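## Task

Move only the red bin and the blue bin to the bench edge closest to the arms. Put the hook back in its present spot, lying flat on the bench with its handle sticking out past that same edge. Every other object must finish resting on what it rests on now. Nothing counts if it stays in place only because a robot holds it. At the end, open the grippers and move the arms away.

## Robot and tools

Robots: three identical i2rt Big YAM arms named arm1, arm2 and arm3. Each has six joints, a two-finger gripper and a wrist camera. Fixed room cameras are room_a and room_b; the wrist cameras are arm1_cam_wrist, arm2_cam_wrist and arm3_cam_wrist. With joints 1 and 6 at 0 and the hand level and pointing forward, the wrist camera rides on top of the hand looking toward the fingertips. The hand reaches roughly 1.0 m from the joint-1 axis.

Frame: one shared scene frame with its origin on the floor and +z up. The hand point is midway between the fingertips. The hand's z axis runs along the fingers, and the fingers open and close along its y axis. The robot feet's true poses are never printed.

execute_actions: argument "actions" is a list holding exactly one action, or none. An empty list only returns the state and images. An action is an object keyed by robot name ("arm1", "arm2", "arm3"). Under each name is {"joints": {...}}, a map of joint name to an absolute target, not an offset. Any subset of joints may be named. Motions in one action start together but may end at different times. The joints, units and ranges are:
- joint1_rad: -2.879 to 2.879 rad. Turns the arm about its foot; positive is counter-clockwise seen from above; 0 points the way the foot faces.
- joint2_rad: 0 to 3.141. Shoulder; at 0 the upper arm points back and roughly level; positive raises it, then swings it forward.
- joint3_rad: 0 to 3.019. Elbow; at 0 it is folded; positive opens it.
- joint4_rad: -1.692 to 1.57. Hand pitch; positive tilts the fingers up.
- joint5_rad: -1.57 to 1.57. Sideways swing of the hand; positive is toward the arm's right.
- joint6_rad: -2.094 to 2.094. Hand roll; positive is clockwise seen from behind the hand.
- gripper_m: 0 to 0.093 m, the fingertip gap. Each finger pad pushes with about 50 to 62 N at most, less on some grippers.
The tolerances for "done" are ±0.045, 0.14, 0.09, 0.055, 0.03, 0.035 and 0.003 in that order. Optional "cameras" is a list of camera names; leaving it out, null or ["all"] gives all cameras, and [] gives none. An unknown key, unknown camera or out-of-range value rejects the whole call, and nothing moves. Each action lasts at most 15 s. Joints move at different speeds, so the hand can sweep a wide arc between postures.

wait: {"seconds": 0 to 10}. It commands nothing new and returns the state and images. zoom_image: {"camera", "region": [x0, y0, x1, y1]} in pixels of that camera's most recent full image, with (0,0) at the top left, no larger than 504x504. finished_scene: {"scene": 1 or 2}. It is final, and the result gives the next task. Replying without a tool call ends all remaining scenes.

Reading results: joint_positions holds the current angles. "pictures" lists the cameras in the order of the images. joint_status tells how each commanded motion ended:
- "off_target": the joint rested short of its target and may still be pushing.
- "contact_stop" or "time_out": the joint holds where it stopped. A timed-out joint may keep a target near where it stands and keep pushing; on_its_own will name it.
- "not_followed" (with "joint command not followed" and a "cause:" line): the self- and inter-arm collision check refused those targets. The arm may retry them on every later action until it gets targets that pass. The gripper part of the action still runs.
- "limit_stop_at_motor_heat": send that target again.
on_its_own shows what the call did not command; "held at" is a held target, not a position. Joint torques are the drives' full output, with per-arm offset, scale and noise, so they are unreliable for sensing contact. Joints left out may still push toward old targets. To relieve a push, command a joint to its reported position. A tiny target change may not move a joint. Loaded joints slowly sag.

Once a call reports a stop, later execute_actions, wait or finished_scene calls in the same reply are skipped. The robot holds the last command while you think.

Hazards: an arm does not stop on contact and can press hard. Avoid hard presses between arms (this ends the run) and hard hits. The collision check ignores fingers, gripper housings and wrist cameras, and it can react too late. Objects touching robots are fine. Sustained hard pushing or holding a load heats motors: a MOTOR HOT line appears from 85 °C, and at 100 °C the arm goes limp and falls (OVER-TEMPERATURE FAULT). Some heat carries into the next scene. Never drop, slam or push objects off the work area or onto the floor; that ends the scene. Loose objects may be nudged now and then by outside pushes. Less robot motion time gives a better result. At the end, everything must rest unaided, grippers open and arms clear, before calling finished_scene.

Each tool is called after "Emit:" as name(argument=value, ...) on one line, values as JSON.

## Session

Emit:
execute_actions(actions=[])

Scene clock: 0.00 s.
Joint torques (N m, as the arm reports them, + toward a larger angle): no reading
arm1.joint_positions: joint1_rad=-0.338 joint2_rad=+0.412 joint3_rad=+1.405 joint4_rad=-1.427 joint5_rad=-0.064 joint6_rad=+0.731 gripper_m=+0.094
arm1.joint_status: not commanded
arm1.hand: x=-0.8938 y=+0.1338 z=+1.3444 quat_wxyz=(-0.269, +0.233, -0.811, -0.465) (m; scene frame)
arm2.joint_positions: joint1_rad=+0.399 joint2_rad=+0.384 joint3_rad=+1.438 joint4_rad=-1.610 joint5_rad=+0.180 joint6_rad=+0.022 gripper_m=+0.094
arm2.joint_status: not commanded
arm2.hand: x=-0.0272 y=+0.0955 z=+1.2753 quat_wxyz=(-0.324, +0.703, -0.516, -0.367) (m; scene frame)
arm3.joint_positions: joint1_rad=-0.706 joint2_rad=+0.602 joint3_rad=+1.455 joint4_rad=-1.504 joint5_rad=-0.261 joint6_rad=-0.433 gripper_m=+0.095
arm3.joint_status: not commanded
arm3.hand: x=+1.0356 y=+0.1768 z=+1.2676 quat_wxyz=(-0.400, +0.589, -0.669, -0.211) (m; scene frame)
pictures: arm1_cam_wrist, arm2_cam_wrist, arm3_cam_wrist, room_a, room_b
Images, in order (width x height): arm1_cam_wrist 672x504, arm2_cam_wrist 672x504, arm3_cam_wrist 672x504, room_a 672x504, room_b 672x504.

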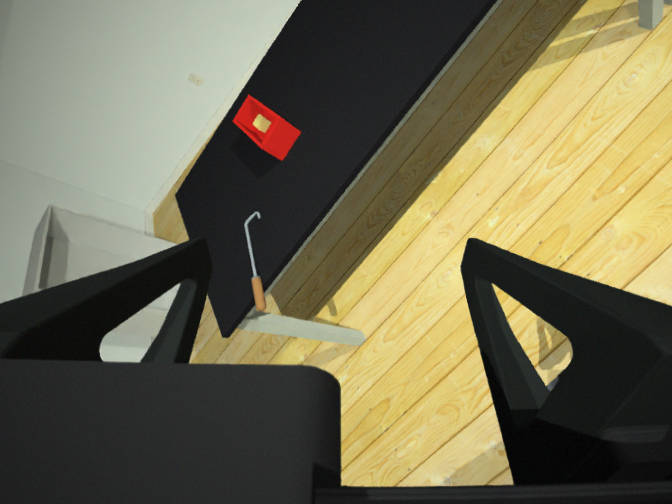

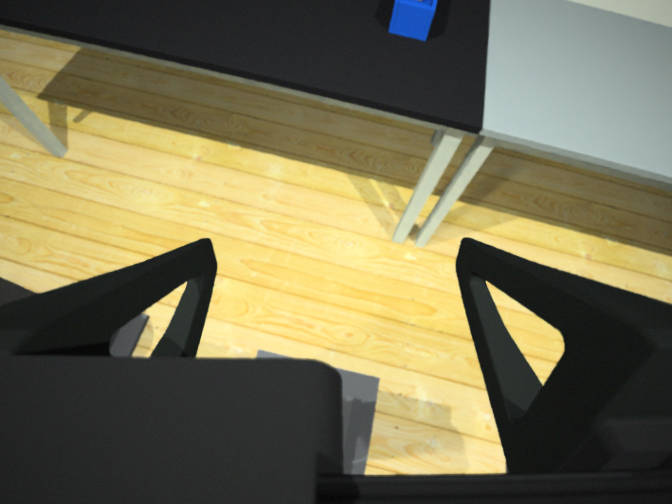

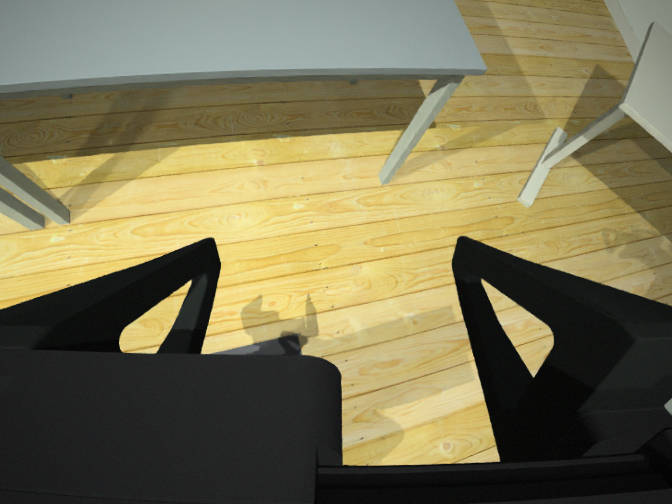

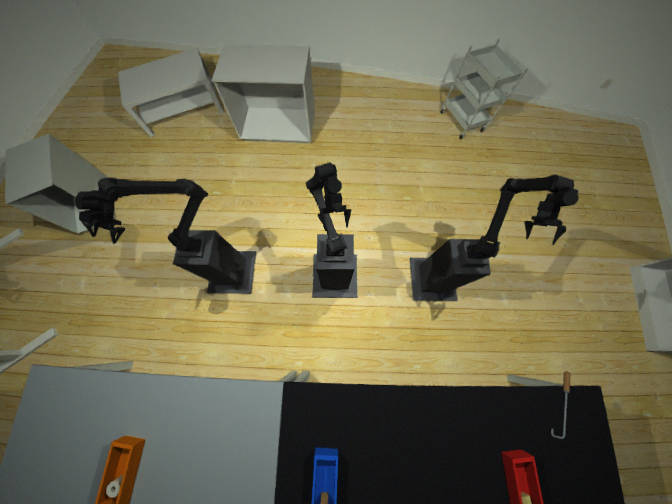

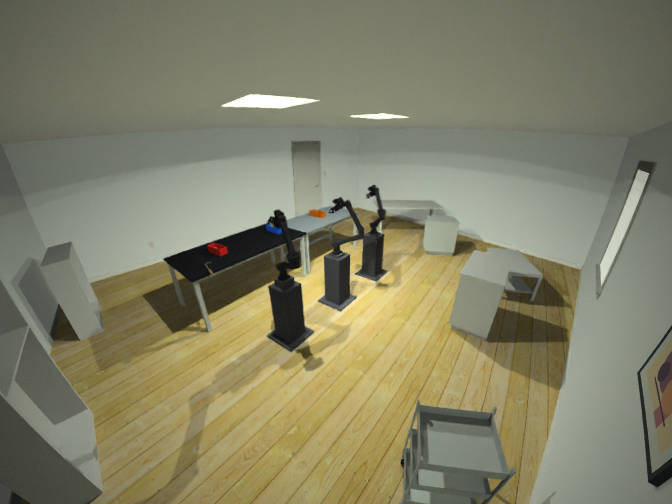

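Emit:
execute_actions(actions=[{"arm1":{"joints":{"joint1_rad":0.785,"joint2_rad":2.34,"joint3_rad":1.52,"joint4_rad":0.86,"joint5_rad":1.0,"joint6_rad":0}},"arm2":{"joints":{"joint1_rad":0.2,"joint2_rad":1.0,"joint3_rad":0.9,"joint4_rad":0.1,"joint5_rad":-0.6,"joint6_rad":0}}}], cameras=["arm1_cam_wrist","arm2_cam_wrist","room_a"])

Scene clock: 20.03 s.
Joint torques (N m, as the arm reports them, + toward a larger angle): arm1=[ -1.42 -23.29   7.71   2.06   0.13  -0.24] | arm2=[-1.1  -7.08 10.32  1.96 -0.13 -0.08] | arm3=[1.09 1.04 9.86 1.68 0.02 0.  ]
arm1.joint_positions: joint1_rad=+0.783 joint2_rad=+2.353 joint3_rad=+1.507 joint4_rad=+0.842 joint5_rad=+0.998 joint6_rad=+0.015 gripper_m=+0.094
arm1.joint_status: all done
arm1.hand: x=-1.3736 y=+0.6321 z=+0.8496 quat_wxyz=(-0.541, +0.446, -0.552, -0.453) (m; scene frame)
arm2.joint_positions: joint1_rad=+0.206 joint2_rad=+1.000 joint3_rad=+0.888 joint4_rad=+0.085 joint5_rad=-0.596 joint6_rad=+0.013 gripper_m=+0.094
arm2.joint_status: all done
arm2.hand: x=-0.2201 y=+0.4343 z=+1.1732 quat_wxyz=(-0.244, +0.663, -0.268, -0.655) (m; scene frame)
arm3.joint_positions: joint1_rad=-0.706 joint2_rad=+0.602 joint3_rad=+1.455 joint4_rad=-1.504 joint5_rad=-0.261 joint6_rad=-0.433 gripper_m=+0.095
arm3.joint_status: not commanded
arm3.hand: x=+1.0356 y=+0.1768 z=+1.2676 quat_wxyz=(-0.400, +0.589, -0.669, -0.211) (m; scene frame)
pictures: arm1_cam_wrist, arm2_cam_wrist, room_a
Images, in order (width x height): arm1_cam_wrist 672x504, arm2_cam_wrist 672x504, room_a 672x504.

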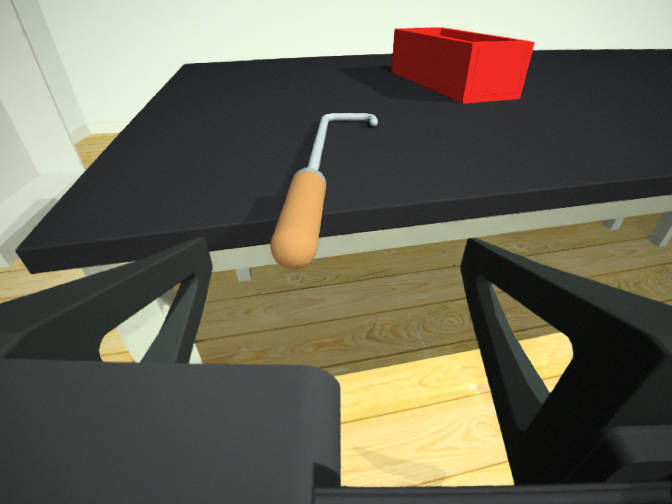

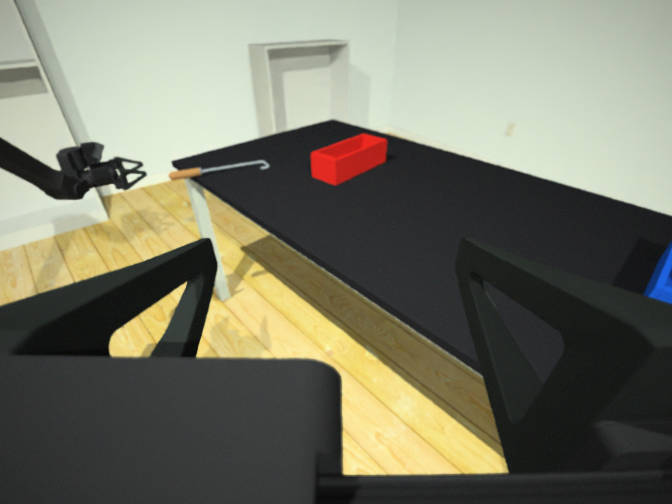

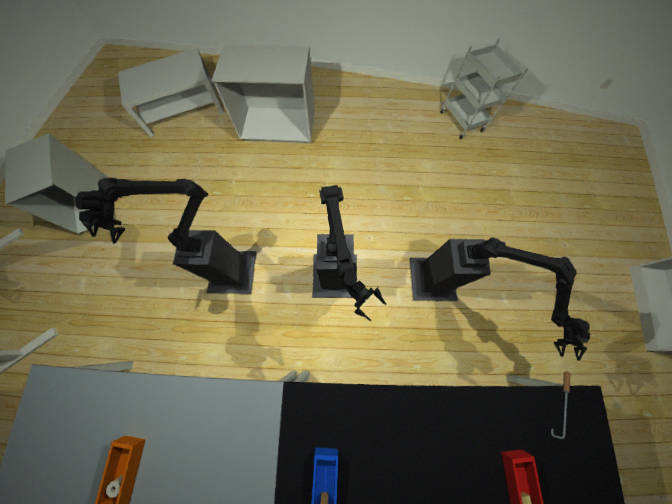

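Emit:
execute_actions(actions=[{"arm1":{"joints":{"joint1_rad":0.68,"joint2_rad":2.5,"joint3_rad":2.02,"joint4_rad":0.55,"joint5_rad":0.955}}}], cameras=[])

Emit:
execute_actions(actions=[{"arm1":{"joints":{"joint2_rad":2.62,"joint4_rad":0.66}}}], cameras=["arm1_cam_wrist","arm2_cam_wrist"])

Scene clock: 27.93 s.
Joint torques (N m, as the arm reports them, + toward a larger angle): arm1=[ -1.34 -26.29  11.4    1.32   0.07  -0.24] | arm2=[-1.09 -7.13 10.38  1.92 -0.1  -0.07] | arm3=[ 1.19  0.92  9.77  1.68  0.   -0.03]
arm1.joint_positions: joint1_rad=+0.676 joint2_rad=+2.504 joint3_rad=+1.983 joint4_rad=+0.556 joint5_rad=+0.954 joint6_rad=+0.014 gripper_m=+0.094
arm1.joint_status: all done
arm1.hand: x=-1.3799 y=+0.7606 z=+0.9014 quat_wxyz=(-0.554, +0.415, -0.566, -0.448) (m; scene frame)
arm2.joint_positions: joint1_rad=+0.206 joint2_rad=+1.000 joint3_rad=+0.888 joint4_rad=+0.085 joint5_rad=-0.596 joint6_rad=+0.013 gripper_m=+0.094
arm2.joint_status: not commanded
arm2.hand: x=-0.2201 y=+0.4343 z=+1.1732 quat_wxyz=(-0.244, +0.663, -0.268, -0.655) (m; scene frame)
arm3.joint_positions: joint1_rad=-0.706 joint2_rad=+0.602 joint3_rad=+1.455 joint4_rad=-1.504 joint5_rad=-0.261 joint6_rad=-0.433 gripper_m=+0.095
arm3.joint_status: not commanded
arm3.hand: x=+1.0356 y=+0.1768 z=+1.2676 quat_wxyz=(-0.400, +0.589, -0.669, -0.211) (m; scene frame)
pictures: none
No camera images: the call's "cameras" was empty. Leave "cameras" out to get every camera's image.

Scene clock: 29.03 s.
Joint torques (N m, as the arm reports them, + toward a larger angle): arm1=[ -1.11 -26.83  10.55   2.04   0.1   -0.23] | arm2=[-0.96 -7.02 10.36  1.94 -0.09 -0.09] | arm3=[ 1.25  1.11  9.84  1.74 -0.02 -0.03]
arm1.joint_positions: joint1_rad=+0.676 joint2_rad=+2.632 joint3_rad=+1.986 joint4_rad=+0.644 joint5_rad=+0.954 joint6_rad=+0.014 gripper_m=+0.094
arm1.joint_status: all done
arm1.hand: x=-1.3758 y=+0.7547 z=+0.8095 quat_wxyz=(-0.555, +0.428, -0.565, -0.435) (m; scene frame)
arm2.joint_positions: joint1_rad=+0.206 joint2_rad=+1.000 joint3_rad=+0.888 joint4_rad=+0.085 joint5_rad=-0.596 joint6_rad=+0.013 gripper_m=+0.094
arm2.joint_status: not commanded
arm2.hand: x=-0.2201 y=+0.4343 z=+1.1732 quat_wxyz=(-0.244, +0.663, -0.268, -0.655) (m; scene frame)
arm3.joint_positions: joint1_rad=-0.706 joint2_rad=+0.602 joint3_rad=+1.455 joint4_rad=-1.504 joint5_rad=-0.261 joint6_rad=-0.433 gripper_m=+0.095
arm3.joint_status: not commanded
arm3.hand: x=+1.0356 y=+0.1768 z=+1.2676 quat_wxyz=(-0.400, +0.589, -0.669, -0.211) (m; scene frame)
pictures: arm1_cam_wrist, arm2_cam_wrist
Images, in order (width x height): arm1_cam_wrist 672x504, arm2_cam_wrist 672x504.

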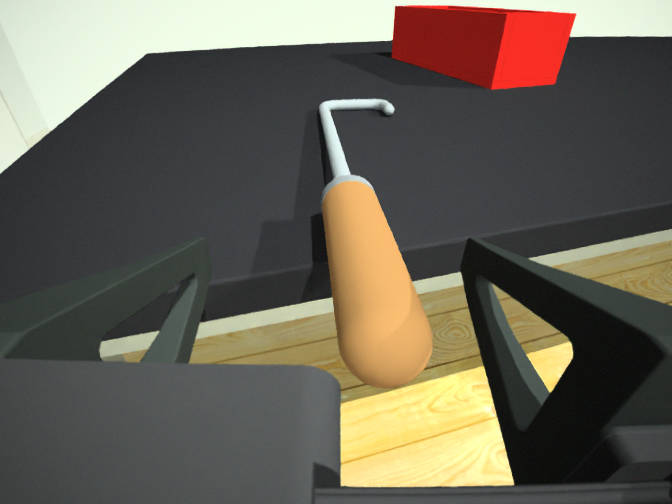

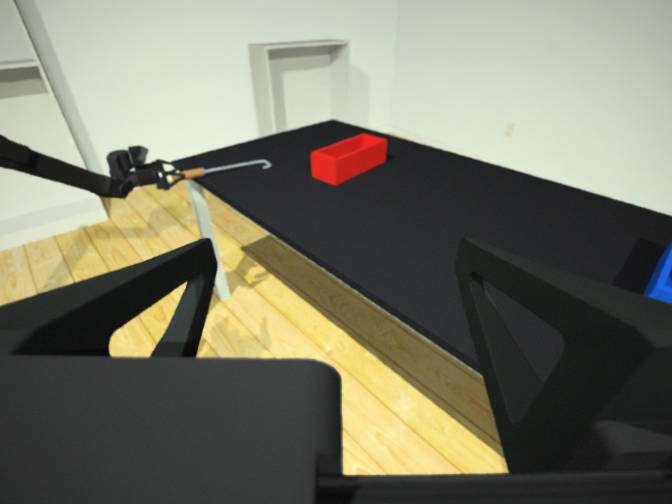

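Emit:
execute_actions(actions=[{"arm1":{"joints":{"joint1_rad":0.65,"joint5_rad":0.85,"joint3_rad":1.945,"joint4_rad":0.67}}}], cameras=["arm1_cam_wrist"])

Scene clock: 32.97 s.
Joint torques (N m, as the arm reports them, + toward a larger angle): arm1=[ -1.65 -26.43   8.3    2.07  -0.04  -0.23] | arm2=[-1.1  -7.05 10.29  1.93 -0.1  -0.07] | arm3=[ 1.06  1.56  9.73  1.66  0.02 -0.02]
arm1.joint_positions: joint1_rad=+0.653 joint2_rad=+2.631 joint3_rad=+1.937 joint4_rad=+0.655 joint5_rad=+0.852 joint6_rad=+0.014 gripper_m=+0.094
arm1.joint_status: all done
arm1.hand: x=-1.3684 y=+0.7596 z=+0.7889 quat_wxyz=(-0.537, +0.463, -0.548, -0.444) (m; scene frame)
arm2.joint_positions: joint1_rad=+0.206 joint2_rad=+1.000 joint3_rad=+0.888 joint4_rad=+0.085 joint5_rad=-0.596 joint6_rad=+0.013 gripper_m=+0.094
arm2.joint_status: not commanded
arm2.hand: x=-0.2201 y=+0.4343 z=+1.1732 quat_wxyz=(-0.244, +0.663, -0.268, -0.655) (m; scene frame)
arm3.joint_positions: joint1_rad=-0.706 joint2_rad=+0.602 joint3_rad=+1.455 joint4_rad=-1.504 joint5_rad=-0.261 joint6_rad=-0.433 gripper_m=+0.095
arm3.joint_status: not commanded
arm3.hand: x=+1.0356 y=+0.1768 z=+1.2676 quat_wxyz=(-0.400, +0.589, -0.669, -0.211) (m; scene frame)
pictures: arm1_cam_wrist
Images, in order (width x height): arm1_cam_wrist 672x504.

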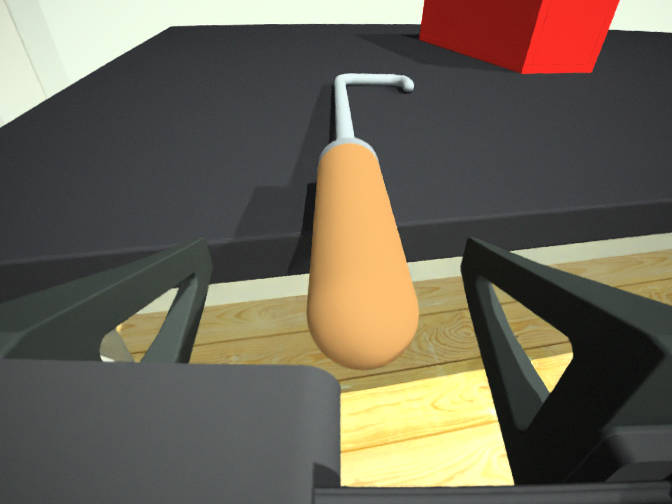

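Emit:
execute_actions(actions=[{"arm1":{"joints":{"joint1_rad":0.63,"joint5_rad":0.82,"joint3_rad":1.995,"joint4_rad":0.65}}}], cameras=["arm1_cam_wrist"])

Emit:
execute_actions(actions=[{"arm1":{"joints":{"gripper_m":0}}}], cameras=["arm1_cam_wrist"])

Emit:
execute_actions(actions=[{"arm1":{"joints":{"joint2_rad":2.49,"joint4_rad":0.59,"joint6_rad":1.62}}}], cameras=["arm1_cam_wrist","arm2_cam_wrist"])

Scene clock: 37.73 s.
Joint torques (N m, as the arm reports them, + toward a larger angle): arm1=[ -1.67 -26.8   11.53   1.39  -0.04  -0.23] | arm2=[-0.99 -6.92 10.28  1.87 -0.11 -0.09] | arm3=[ 1.3   1.5   9.9   1.73 -0.01  0.01]
arm1.joint_positions: joint1_rad=+0.634 joint2_rad=+2.631 joint3_rad=+1.946 joint4_rad=+0.655 joint5_rad=+0.822 joint6_rad=+0.014 gripper_m=+0.094
arm1.joint_status: all done
arm1.hand: x=-1.3602 y=+0.7706 z=+0.7930 quat_wxyz=(-0.534, +0.463, -0.546, -0.450) (m; scene frame)
arm2.joint_positions: joint1_rad=+0.206 joint2_rad=+1.000 joint3_rad=+0.888 joint4_rad=+0.085 joint5_rad=-0.596 joint6_rad=+0.013 gripper_m=+0.094
arm2.joint_status: not commanded
arm2.hand: x=-0.2201 y=+0.4343 z=+1.1732 quat_wxyz=(-0.244, +0.663, -0.268, -0.655) (m; scene frame)
arm3.joint_positions: joint1_rad=-0.706 joint2_rad=+0.602 joint3_rad=+1.455 joint4_rad=-1.504 joint5_rad=-0.261 joint6_rad=-0.433 gripper_m=+0.095
arm3.joint_status: not commanded
arm3.hand: x=+1.0356 y=+0.1768 z=+1.2676 quat_wxyz=(-0.400, +0.589, -0.669, -0.211) (m; scene frame)
pictures: arm1_cam_wrist
Images, in order (width x height): arm1_cam_wrist 672x504.

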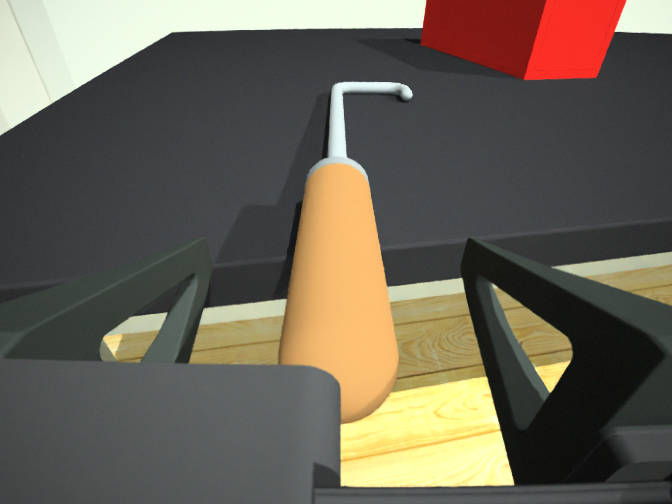

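Scene clock: 38.47 s.
Joint torques (N m, as the arm reports them, + toward a larger angle): arm1=[ -1.67 -26.65  11.53   1.37  -0.03  -0.21] | arm2=[-1.1  -6.9  10.26  1.96 -0.1  -0.1 ] | arm3=[0.79 1.93 9.65 1.74 0.   0.  ]
arm1.joint_positions: joint1_rad=+0.634 joint2_rad=+2.631 joint3_rad=+1.946 joint4_rad=+0.655 joint5_rad=+0.822 joint6_rad=+0.013 gripper_m=+0.029
arm1.joint_status: gripper_m off_target (ended at +0.029, target +0.000)
arm1.hand: x=-1.3603 y=+0.7706 z=+0.7930 quat_wxyz=(-0.534, +0.463, -0.546, -0.450) (m; scene frame)
arm2.joint_positions: joint1_rad=+0.206 joint2_rad=+1.000 joint3_rad=+0.888 joint4_rad=+0.085 joint5_rad=-0.596 joint6_rad=+0.013 gripper_m=+0.094
arm2.joint_status: not commanded
arm2.hand: x=-0.2201 y=+0.4343 z=+1.1732 quat_wxyz=(-0.244, +0.663, -0.268, -0.655) (m; scene frame)
arm3.joint_positions: joint1_rad=-0.706 joint2_rad=+0.602 joint3_rad=+1.455 joint4_rad=-1.504 joint5_rad=-0.261 joint6_rad=-0.433 gripper_m=+0.095
arm3.joint_status: not commanded
arm3.hand: x=+1.0356 y=+0.1768 z=+1.2676 quat_wxyz=(-0.400, +0.589, -0.669, -0.211) (m; scene frame)
pictures: arm1_cam_wrist
Images, in order (width x height): arm1_cam_wrist 672x504.

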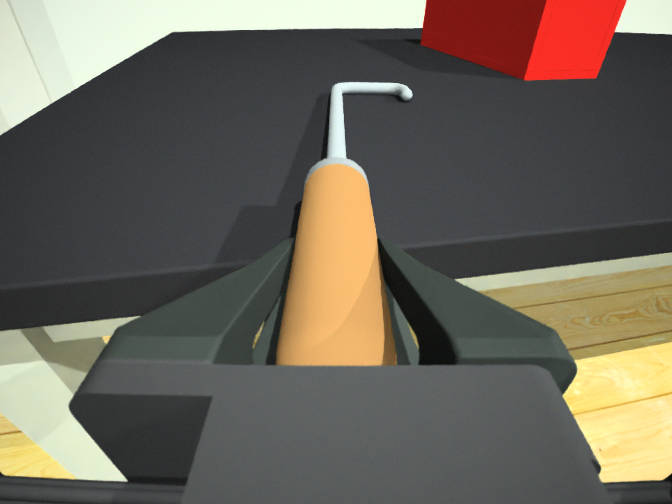

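Scene clock: 40.67 s.
Joint torques (N m, as the arm reports them, + toward a larger angle): arm1=[ -1.58 -29.16  11.93   2.03  -0.1    0.02] | arm2=[-1.07 -7.13 10.35  1.95 -0.13 -0.08] | arm3=[ 1.18  1.36  9.93  1.61  0.01 -0.01]
arm1.joint_positions: joint1_rad=+0.633 joint2_rad=+2.536 joint3_rad=+1.946 joint4_rad=+0.574 joint5_rad=+0.824 joint6_rad=+1.604 gripper_m=+0.029
arm1.joint_status: all done
arm1.hand: x=-1.3637 y=+0.7777 z=+0.8588 quat_wxyz=(-0.050, -0.070, -0.709, -0.700) (m; scene frame)
arm2.joint_positions: joint1_rad=+0.206 joint2_rad=+1.000 joint3_rad=+0.888 joint4_rad=+0.085 joint5_rad=-0.596 joint6_rad=+0.013 gripper_m=+0.094
arm2.joint_status: not commanded
arm2.hand: x=-0.2201 y=+0.4343 z=+1.1732 quat_wxyz=(-0.244, +0.663, -0.268, -0.655) (m; scene frame)
arm3.joint_positions: joint1_rad=-0.706 joint2_rad=+0.602 joint3_rad=+1.455 joint4_rad=-1.504 joint5_rad=-0.261 joint6_rad=-0.433 gripper_m=+0.095
arm3.joint_status: not commanded
arm3.hand: x=+1.0356 y=+0.1768 z=+1.2676 quat_wxyz=(-0.400, +0.589, -0.669, -0.211) (m; scene frame)
pictures: arm1_cam_wrist, arm2_cam_wrist
Images, in order (width x height): arm1_cam_wrist 672x504, arm2_cam_wrist 672x504.

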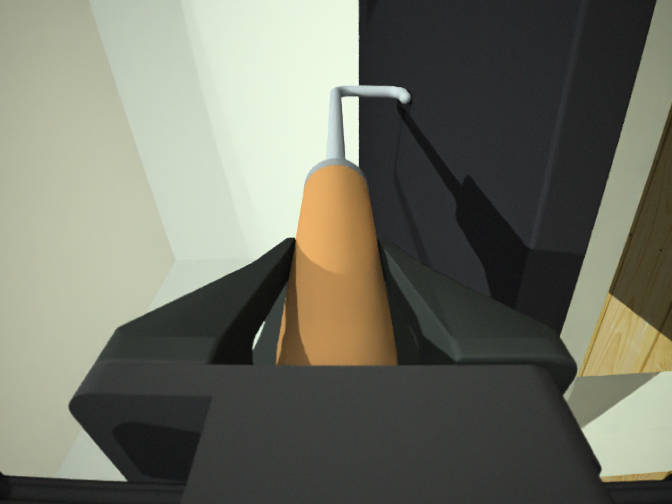

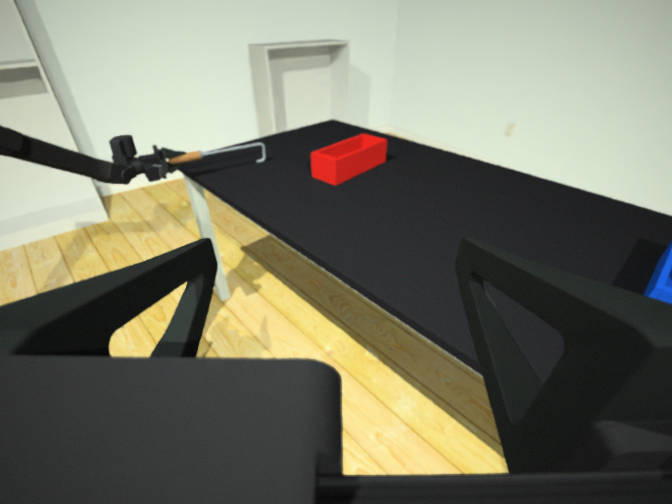

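Emit:
execute_actions(actions=[{"arm1":{"joints":{"joint2_rad":2.22,"joint3_rad":1.8,"joint4_rad":0.5}}}], cameras=[])

Emit:
execute_actions(actions=[{"arm1":{"joints":{"joint1_rad":0.07,"joint5_rad":0}}}], cameras=["arm1_cam_wrist","arm2_cam_wrist","room_a"])

Scene clock: 44.90 s.
Joint torques (N m, as the arm reports them, + toward a larger angle): arm1=[ -1.63 -26.96  11.17   2.3    0.1   -0.02] | arm2=[-1.22 -7.16 10.31  1.91 -0.11 -0.09] | arm3=[ 1.34  2.08  9.84  1.84  0.   -0.04]
arm1.joint_positions: joint1_rad=+0.633 joint2_rad=+2.264 joint3_rad=+1.767 joint4_rad=+0.476 joint5_rad=+0.819 joint6_rad=+1.606 gripper_m=+0.029
arm1.joint_status: all done
arm1.hand: x=-1.3409 y=+0.7484 z=+0.9761 quat_wxyz=(-0.049, -0.068, -0.710, -0.699) (m; scene frame)
arm2.joint_positions: joint1_rad=+0.206 joint2_rad=+1.000 joint3_rad=+0.888 joint4_rad=+0.085 joint5_rad=-0.596 joint6_rad=+0.013 gripper_m=+0.094
arm2.joint_status: not commanded
arm2.hand: x=-0.2201 y=+0.4343 z=+1.1732 quat_wxyz=(-0.244, +0.663, -0.268, -0.655) (m; scene frame)
arm3.joint_positions: joint1_rad=-0.706 joint2_rad=+0.602 joint3_rad=+1.455 joint4_rad=-1.504 joint5_rad=-0.261 joint6_rad=-0.433 gripper_m=+0.095
arm3.joint_status: not commanded
arm3.hand: x=+1.0356 y=+0.1768 z=+1.2676 quat_wxyz=(-0.400, +0.589, -0.669, -0.211) (m; scene frame)
pictures: none
No camera images: the call's "cameras" was empty. Leave "cameras" out to get every camera's image.

Scene clock: 47.40 s.
Joint torques (N m, as the arm reports them, + toward a larger angle): arm1=[ -0.9  -27.53  11.38   2.69  -0.02  -0.02] | arm2=[-0.87 -7.06 10.31  1.92 -0.1  -0.09] | arm3=[ 1.19  1.81  9.92  1.73  0.01 -0.06]
arm1.joint_positions: joint1_rad=+0.062 joint2_rad=+2.264 joint3_rad=+1.767 joint4_rad=+0.471 joint5_rad=+0.001 joint6_rad=+1.606 gripper_m=+0.029
arm1.joint_status: all done
arm1.hand: x=-1.0020 y=+0.8972 z=+0.9712 quat_wxyz=(+0.043, +0.014, -0.717, -0.696) (m; scene frame)
arm2.joint_positions: joint1_rad=+0.206 joint2_rad=+1.000 joint3_rad=+0.888 joint4_rad=+0.085 joint5_rad=-0.596 joint6_rad=+0.013 gripper_m=+0.094
arm2.joint_status: not commanded
arm2.hand: x=-0.2201 y=+0.4343 z=+1.1732 quat_wxyz=(-0.244, +0.663, -0.268, -0.655) (m; scene frame)
arm3.joint_positions: joint1_rad=-0.706 joint2_rad=+0.602 joint3_rad=+1.455 joint4_rad=-1.504 joint5_rad=-0.261 joint6_rad=-0.433 gripper_m=+0.095
arm3.joint_status: not commanded
arm3.hand: x=+1.0356 y=+0.1768 z=+1.2676 quat_wxyz=(-0.400, +0.589, -0.669, -0.211) (m; scene frame)
pictures: arm1_cam_wrist, arm2_cam_wrist, room_a
Images, in order (width x height): arm1_cam_wrist 672x504, arm2_cam_wrist 672x504, room_a 672x504.

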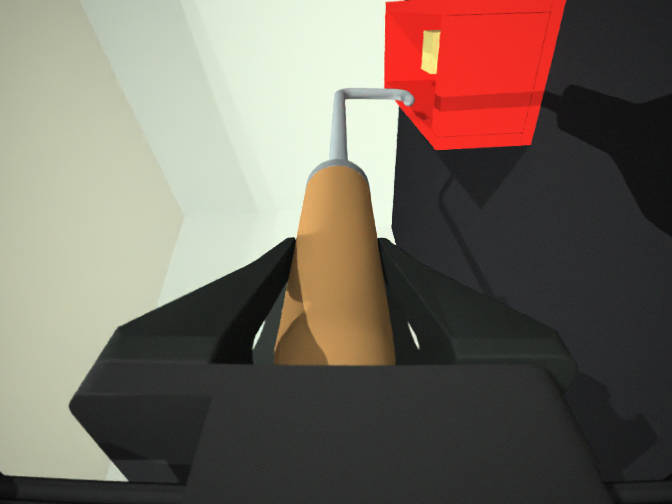

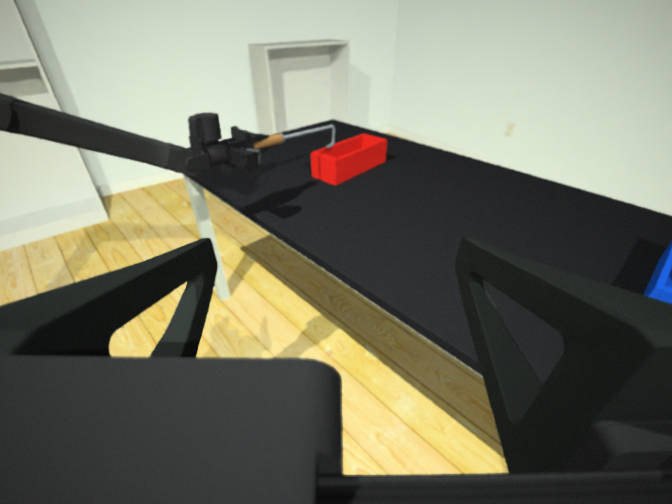

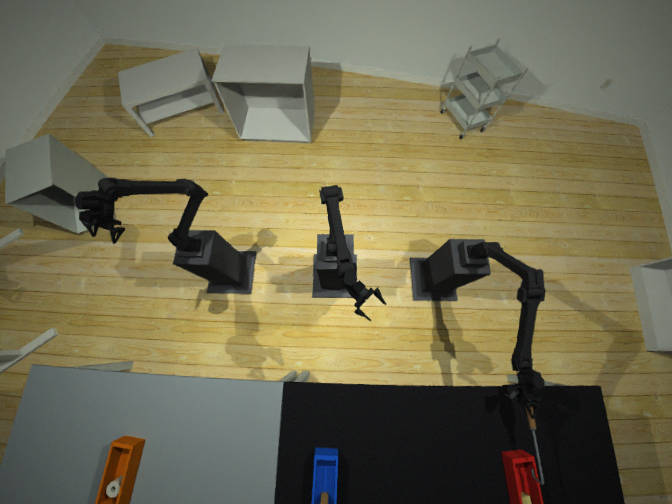

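Emit:
execute_actions(actions=[{"arm1":{"joints":{"joint5_rad":0.04,"joint2_rad":2.3,"joint3_rad":1.94,"joint4_rad":0.46}}}], cameras=[])

Emit:
execute_actions(actions=[{"arm1":{"joints":{"joint4_rad":0.3}}}], cameras=["arm1_cam_wrist","arm2_cam_wrist"])

Emit:
execute_actions(actions=[{"arm1":{"joints":{"joint2_rad":2.22,"joint3_rad":1.76,"joint4_rad":0.35}}}], cameras=["arm1_cam_wrist"])

Scene clock: 52.60 s.
Joint torques (N m, as the arm reports them, + toward a larger angle): arm1=[ -1.19 -28.67  16.2    2.88   0.06  -0.02] | arm2=[-1.09 -6.85 10.29  1.87 -0.12 -0.08] | arm3=[ 0.55  1.59  9.86  1.67  0.02 -0.01]
arm1.joint_positions: joint1_rad=+0.065 joint2_rad=+2.345 joint3_rad=+1.843 joint4_rad=+0.426 joint5_rad=+0.040 joint6_rad=+1.606 gripper_m=+0.029
arm1.joint_status: joint3_rad time_out (moved +0.077 of +0.173); the others done
arm1.on_its_own: joint3_rad reads +1.843 and still pushes toward +1.940 since a time_out
arm1.hand: x=-0.9992 y=+0.9149 z=+0.9326 quat_wxyz=(+0.029, +0.003, -0.734, -0.678) (m; scene frame)
arm2.joint_positions: joint1_rad=+0.206 joint2_rad=+1.000 joint3_rad=+0.888 joint4_rad=+0.085 joint5_rad=-0.596 joint6_rad=+0.013 gripper_m=+0.094
arm2.joint_status: not commanded
arm2.hand: x=-0.2201 y=+0.4343 z=+1.1732 quat_wxyz=(-0.244, +0.663, -0.268, -0.655) (m; scene frame)
arm3.joint_positions: joint1_rad=-0.706 joint2_rad=+0.602 joint3_rad=+1.455 joint4_rad=-1.504 joint5_rad=-0.261 joint6_rad=-0.433 gripper_m=+0.095
arm3.joint_status: not commanded
arm3.hand: x=+1.0356 y=+0.1768 z=+1.2676 quat_wxyz=(-0.400, +0.589, -0.669, -0.211) (m; scene frame)
pictures: none
No camera images: the call's "cameras" was empty. Leave "cameras" out to get every camera's image.

not run: a stop came earlier in this reply.

not run: a stop came earlier in this reply.

Emit:
execute_actions(actions=[{"arm1":{"joints":{"joint4_rad":0.41,"joint3_rad":1.88}}}], cameras=["arm1_cam_wrist","arm2_cam_wrist"])

Scene clock: 54.83 s.
Joint torques (N m, as the arm reports them, + toward a larger angle): arm1=[ -1.01 -28.48  11.66   2.76   0.07  -0.02] | arm2=[-1.3  -6.92 10.38  2.   -0.12 -0.09] | arm3=[ 1.12  1.72  9.77  1.71  0.   -0.01]
arm1.joint_positions: joint1_rad=+0.065 joint2_rad=+2.345 joint3_rad=+1.843 joint4_rad=+0.379 joint5_rad=+0.040 joint6_rad=+1.606 gripper_m=+0.029
arm1.joint_status: all done
arm1.hand: x=-0.9992 y=+0.9137 z=+0.9211 quat_wxyz=(+0.028, +0.004, -0.750, -0.661) (m; scene frame)
arm2.joint_positions: joint1_rad=+0.206 joint2_rad=+1.000 joint3_rad=+0.888 joint4_rad=+0.085 joint5_rad=-0.596 joint6_rad=+0.013 gripper_m=+0.094
arm2.joint_status: not commanded
arm2.hand: x=-0.2201 y=+0.4343 z=+1.1732 quat_wxyz=(-0.244, +0.663, -0.268, -0.655) (m; scene frame)
arm3.joint_positions: joint1_rad=-0.706 joint2_rad=+0.602 joint3_rad=+1.455 joint4_rad=-1.504 joint5_rad=-0.261 joint6_rad=-0.433 gripper_m=+0.095
arm3.joint_status: not commanded
arm3.hand: x=+1.0356 y=+0.1768 z=+1.2676 quat_wxyz=(-0.400, +0.589, -0.669, -0.211) (m; scene frame)
pictures: arm1_cam_wrist, arm2_cam_wrist
Images, in order (width x height): arm1_cam_wrist 672x504, arm2_cam_wrist 672x504.

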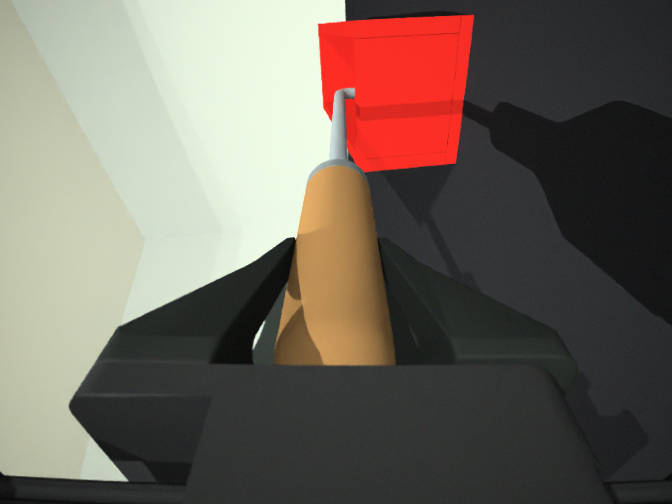

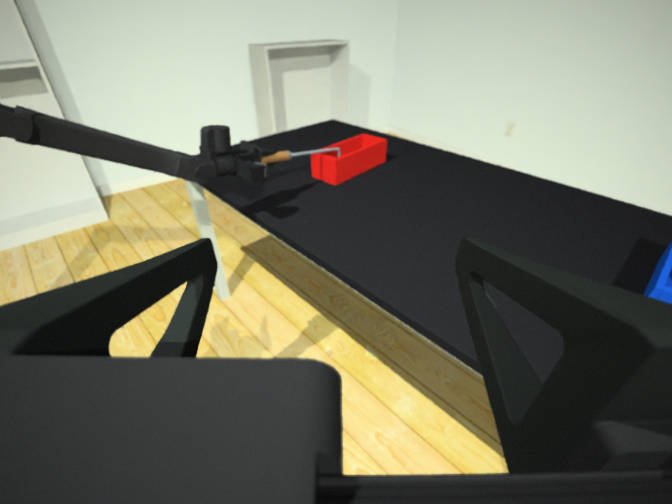

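Emit:
execute_actions(actions=[{"arm1":{"joints":{"joint2_rad":2.22,"joint3_rad":1.7,"joint4_rad":0.495}}}], cameras=[])

Emit:
execute_actions(actions=[{"arm1":{"joints":{"joint2_rad":2.13,"joint3_rad":1.52,"joint4_rad":0.58}}}], cameras=["arm1_cam_wrist"])

Emit:
execute_actions(actions=[{"arm1":{"joints":{"joint2_rad":2.035,"joint3_rad":1.34,"joint4_rad":0.665}}}], cameras=[])

Emit:
execute_actions(actions=[{"arm1":{"joints":{"joint2_rad":1.94,"joint3_rad":1.16,"joint4_rad":0.75}}}], cameras=["arm1_cam_wrist"])

Emit:
execute_actions(actions=[{"arm1":{"joints":{"joint2_rad":1.84,"joint3_rad":0.98,"joint4_rad":0.83}}}], cameras=[])

Emit:
execute_actions(actions=[{"arm1":{"joints":{"joint2_rad":1.74,"joint3_rad":0.8,"joint4_rad":0.905}}}], cameras=["arm1_cam_wrist","arm2_cam_wrist","room_a"])

Scene clock: 63.30 s.
Joint torques (N m, as the arm reports them, + toward a larger angle): arm1=[ -1.15 -27.92   9.45   2.96   0.07  -0.02] | arm2=[-0.84 -7.21 10.32  1.89 -0.13 -0.08] | arm3=[ 0.53  1.68  9.69  1.73  0.04 -0.02]
arm1.joint_positions: joint1_rad=+0.065 joint2_rad=+2.275 joint3_rad=+1.687 joint4_rad=+0.458 joint5_rad=+0.040 joint6_rad=+1.607 gripper_m=+0.029
arm1.joint_status: all done
arm1.hand: x=-0.9964 y=+0.8802 z=+0.9130 quat_wxyz=(+0.028, +0.004, -0.752, -0.658) (m; scene frame)
arm2.joint_positions: joint1_rad=+0.206 joint2_rad=+1.000 joint3_rad=+0.888 joint4_rad=+0.085 joint5_rad=-0.596 joint6_rad=+0.013 gripper_m=+0.094
arm2.joint_status: not commanded
arm2.hand: x=-0.2201 y=+0.4343 z=+1.1732 quat_wxyz=(-0.244, +0.663, -0.268, -0.655) (m; scene frame)
arm3.joint_positions: joint1_rad=-0.706 joint2_rad=+0.602 joint3_rad=+1.455 joint4_rad=-1.504 joint5_rad=-0.261 joint6_rad=-0.433 gripper_m=+0.095
arm3.joint_status: not commanded
arm3.hand: x=+1.0356 y=+0.1768 z=+1.2676 quat_wxyz=(-0.400, +0.589, -0.669, -0.211) (m; scene frame)
pictures: none
No camera images: the call's "cameras" was empty. Leave "cameras" out to get every camera's image.

Scene clock: 64.13 s.
Joint torques (N m, as the arm reports them, + toward a larger angle): arm1=[ -1.03 -26.13   9.     2.99   0.07  -0.02] | arm2=[-1.07 -6.89 10.3   1.91 -0.11 -0.07] | arm3=[ 0.73  1.18  9.93  1.74 -0.03 -0.02]
arm1.joint_positions: joint1_rad=+0.065 joint2_rad=+2.182 joint3_rad=+1.506 joint4_rad=+0.543 joint5_rad=+0.040 joint6_rad=+1.607 gripper_m=+0.029
arm1.joint_status: all done
arm1.hand: x=-0.9926 y=+0.8365 z=+0.9118 quat_wxyz=(+0.028, +0.004, -0.753, -0.657) (m; scene frame)
arm2.joint_positions: joint1_rad=+0.206 joint2_rad=+1.000 joint3_rad=+0.888 joint4_rad=+0.085 joint5_rad=-0.596 joint6_rad=+0.013 gripper_m=+0.094
arm2.joint_status: not commanded
arm2.hand: x=-0.2201 y=+0.4343 z=+1.1732 quat_wxyz=(-0.244, +0.663, -0.268, -0.655) (m; scene frame)
arm3.joint_positions: joint1_rad=-0.706 joint2_rad=+0.602 joint3_rad=+1.455 joint4_rad=-1.504 joint5_rad=-0.261 joint6_rad=-0.433 gripper_m=+0.095
arm3.joint_status: not commanded
arm3.hand: x=+1.0356 y=+0.1768 z=+1.2676 quat_wxyz=(-0.400, +0.589, -0.669, -0.211) (m; scene frame)
pictures: arm1_cam_wrist
Images, in order (width x height): arm1_cam_wrist 672x504.

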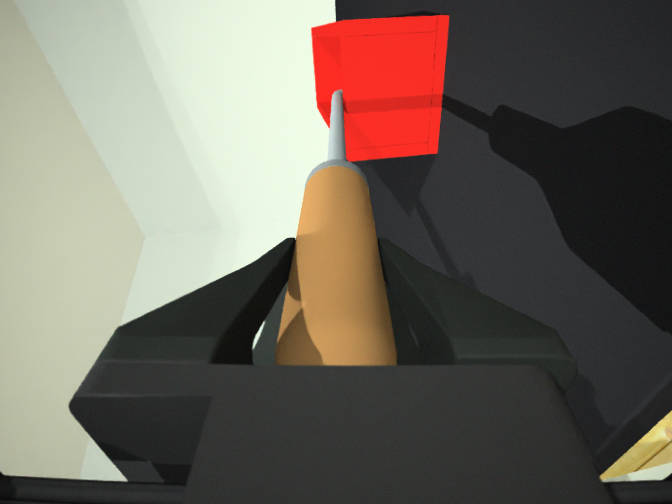

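Scene clock: 64.97 s.
Joint torques (N m, as the arm reports them, + toward a larger angle): arm1=[ -1.06 -24.22   8.65   3.16   0.07  -0.02] | arm2=[-1.11 -7.16 10.3   1.95 -0.1  -0.07] | arm3=[ 1.04  1.58  9.94  1.64 -0.01 -0.01]
arm1.joint_positions: joint1_rad=+0.065 joint2_rad=+2.086 joint3_rad=+1.325 joint4_rad=+0.624 joint5_rad=+0.040 joint6_rad=+1.607 gripper_m=+0.029
arm1.joint_status: all done
arm1.hand: x=-0.9884 y=+0.7878 z=+0.9114 quat_wxyz=(+0.027, +0.004, -0.755, -0.655) (m; scene frame)
arm2.joint_positions: joint1_rad=+0.206 joint2_rad=+1.000 joint3_rad=+0.888 joint4_rad=+0.085 joint5_rad=-0.596 joint6_rad=+0.013 gripper_m=+0.094
arm2.joint_status: not commanded
arm2.hand: x=-0.2201 y=+0.4343 z=+1.1732 quat_wxyz=(-0.244, +0.663, -0.268, -0.655) (m; scene frame)
arm3.joint_positions: joint1_rad=-0.706 joint2_rad=+0.602 joint3_rad=+1.455 joint4_rad=-1.504 joint5_rad=-0.261 joint6_rad=-0.433 gripper_m=+0.095
arm3.joint_status: not commanded
arm3.hand: x=+1.0356 y=+0.1768 z=+1.2676 quat_wxyz=(-0.400, +0.589, -0.669, -0.211) (m; scene frame)
pictures: none
No camera images: the call's "cameras" was empty. Leave "cameras" out to get every camera's image.

Scene clock: 65.80 s.
Joint torques (N m, as the arm reports them, + toward a larger angle): arm1=[ -1.01 -22.3    8.27   3.2    0.07  -0.02] | arm2=[-0.75 -6.93 10.38  1.94 -0.1  -0.1 ] | arm3=[ 0.87  1.38  9.92  1.71 -0.01 -0.02]
arm1.joint_positions: joint1_rad=+0.065 joint2_rad=+1.989 joint3_rad=+1.143 joint4_rad=+0.706 joint5_rad=+0.040 joint6_rad=+1.607 gripper_m=+0.029
arm1.joint_status: all done
arm1.hand: x=-0.9839 y=+0.7347 z=+0.9105 quat_wxyz=(+0.027, +0.004, -0.756, -0.654) (m; scene frame)
arm2.joint_positions: joint1_rad=+0.206 joint2_rad=+1.000 joint3_rad=+0.888 joint4_rad=+0.085 joint5_rad=-0.596 joint6_rad=+0.013 gripper_m=+0.094
arm2.joint_status: not commanded
arm2.hand: x=-0.2201 y=+0.4343 z=+1.1732 quat_wxyz=(-0.244, +0.663, -0.268, -0.655) (m; scene frame)
arm3.joint_positions: joint1_rad=-0.706 joint2_rad=+0.602 joint3_rad=+1.455 joint4_rad=-1.504 joint5_rad=-0.261 joint6_rad=-0.433 gripper_m=+0.095
arm3.joint_status: not commanded
arm3.hand: x=+1.0356 y=+0.1768 z=+1.2676 quat_wxyz=(-0.400, +0.589, -0.669, -0.211) (m; scene frame)
pictures: arm1_cam_wrist
Images, in order (width x height): arm1_cam_wrist 672x504.

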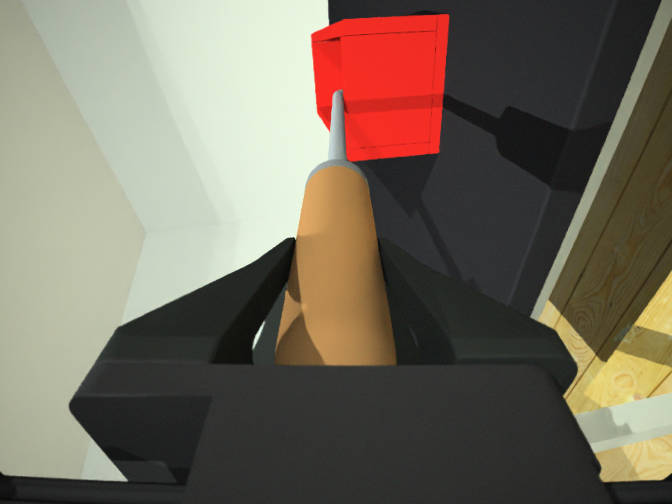

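Scene clock: 66.63 s.
Joint torques (N m, as the arm reports them, + toward a larger angle): arm1=[ -1.05 -20.09   7.94   3.35   0.07  -0.02] | arm2=[-1.09 -7.11 10.32  1.96 -0.12 -0.06] | arm3=[ 1.11  1.75  9.91  1.85 -0.03  0.  ]
arm1.joint_positions: joint1_rad=+0.065 joint2_rad=+1.887 joint3_rad=+0.961 joint4_rad=+0.782 joint5_rad=+0.040 joint6_rad=+1.607 gripper_m=+0.029
arm1.joint_status: all done
arm1.hand: x=-0.9790 y=+0.6774 z=+0.9104 quat_wxyz=(+0.027, +0.004, -0.757, -0.653) (m; scene frame)
arm2.joint_positions: joint1_rad=+0.206 joint2_rad=+1.000 joint3_rad=+0.888 joint4_rad=+0.085 joint5_rad=-0.596 joint6_rad=+0.013 gripper_m=+0.094
arm2.joint_status: not commanded
arm2.hand: x=-0.2201 y=+0.4343 z=+1.1732 quat_wxyz=(-0.244, +0.663, -0.268, -0.655) (m; scene frame)
arm3.joint_positions: joint1_rad=-0.706 joint2_rad=+0.602 joint3_rad=+1.455 joint4_rad=-1.504 joint5_rad=-0.261 joint6_rad=-0.433 gripper_m=+0.095
arm3.joint_status: not commanded
arm3.hand: x=+1.0356 y=+0.1768 z=+1.2676 quat_wxyz=(-0.400, +0.589, -0.669, -0.211) (m; scene frame)
pictures: none
No camera images: the call's "cameras" was empty. Leave "cameras" out to get every camera's image.

Scene clock: 67.43 s.
Joint torques (N m, as the arm reports them, + toward a larger angle): arm1=[ -1.08 -17.6    7.48   3.39   0.07  -0.02] | arm2=[-0.99 -7.28 10.24  1.95 -0.12 -0.07] | arm3=[ 1.44  1.81  9.93  1.66 -0.01 -0.05]
arm1.joint_positions: joint1_rad=+0.065 joint2_rad=+1.784 joint3_rad=+0.779 joint4_rad=+0.855 joint5_rad=+0.040 joint6_rad=+1.607 gripper_m=+0.029
arm1.joint_status: all done
arm1.hand: x=-0.9738 y=+0.6169 z=+0.9096 quat_wxyz=(+0.027, +0.004, -0.759, -0.651) (m; scene frame)
arm2.joint_positions: joint1_rad=+0.206 joint2_rad=+1.000 joint3_rad=+0.888 joint4_rad=+0.085 joint5_rad=-0.596 joint6_rad=+0.013 gripper_m=+0.094
arm2.joint_status: not commanded
arm2.hand: x=-0.2201 y=+0.4343 z=+1.1732 quat_wxyz=(-0.244, +0.663, -0.268, -0.655) (m; scene frame)
arm3.joint_positions: joint1_rad=-0.706 joint2_rad=+0.602 joint3_rad=+1.455 joint4_rad=-1.504 joint5_rad=-0.261 joint6_rad=-0.433 gripper_m=+0.095
arm3.joint_status: not commanded
arm3.hand: x=+1.0356 y=+0.1768 z=+1.2676 quat_wxyz=(-0.400, +0.589, -0.669, -0.211) (m; scene frame)
pictures: arm1_cam_wrist, arm2_cam_wrist, room_a
Images, in order (width x height): arm1_cam_wrist 672x504, arm2_cam_wrist 672x504, room_a 672x504.

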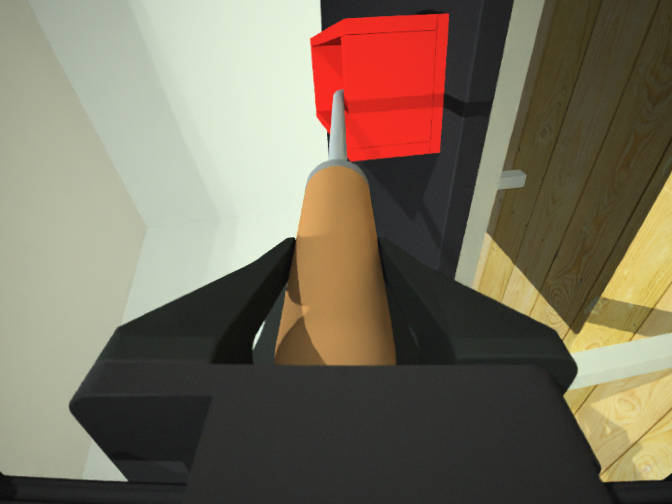

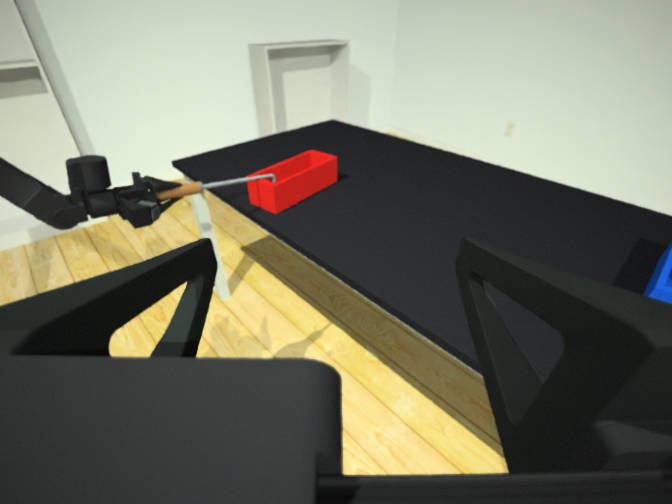

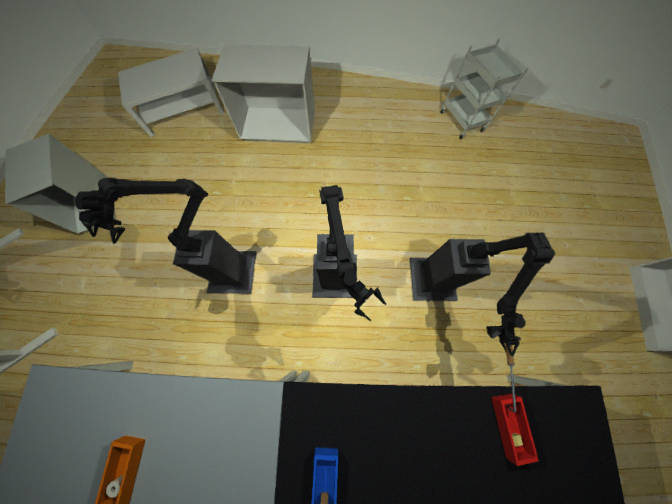

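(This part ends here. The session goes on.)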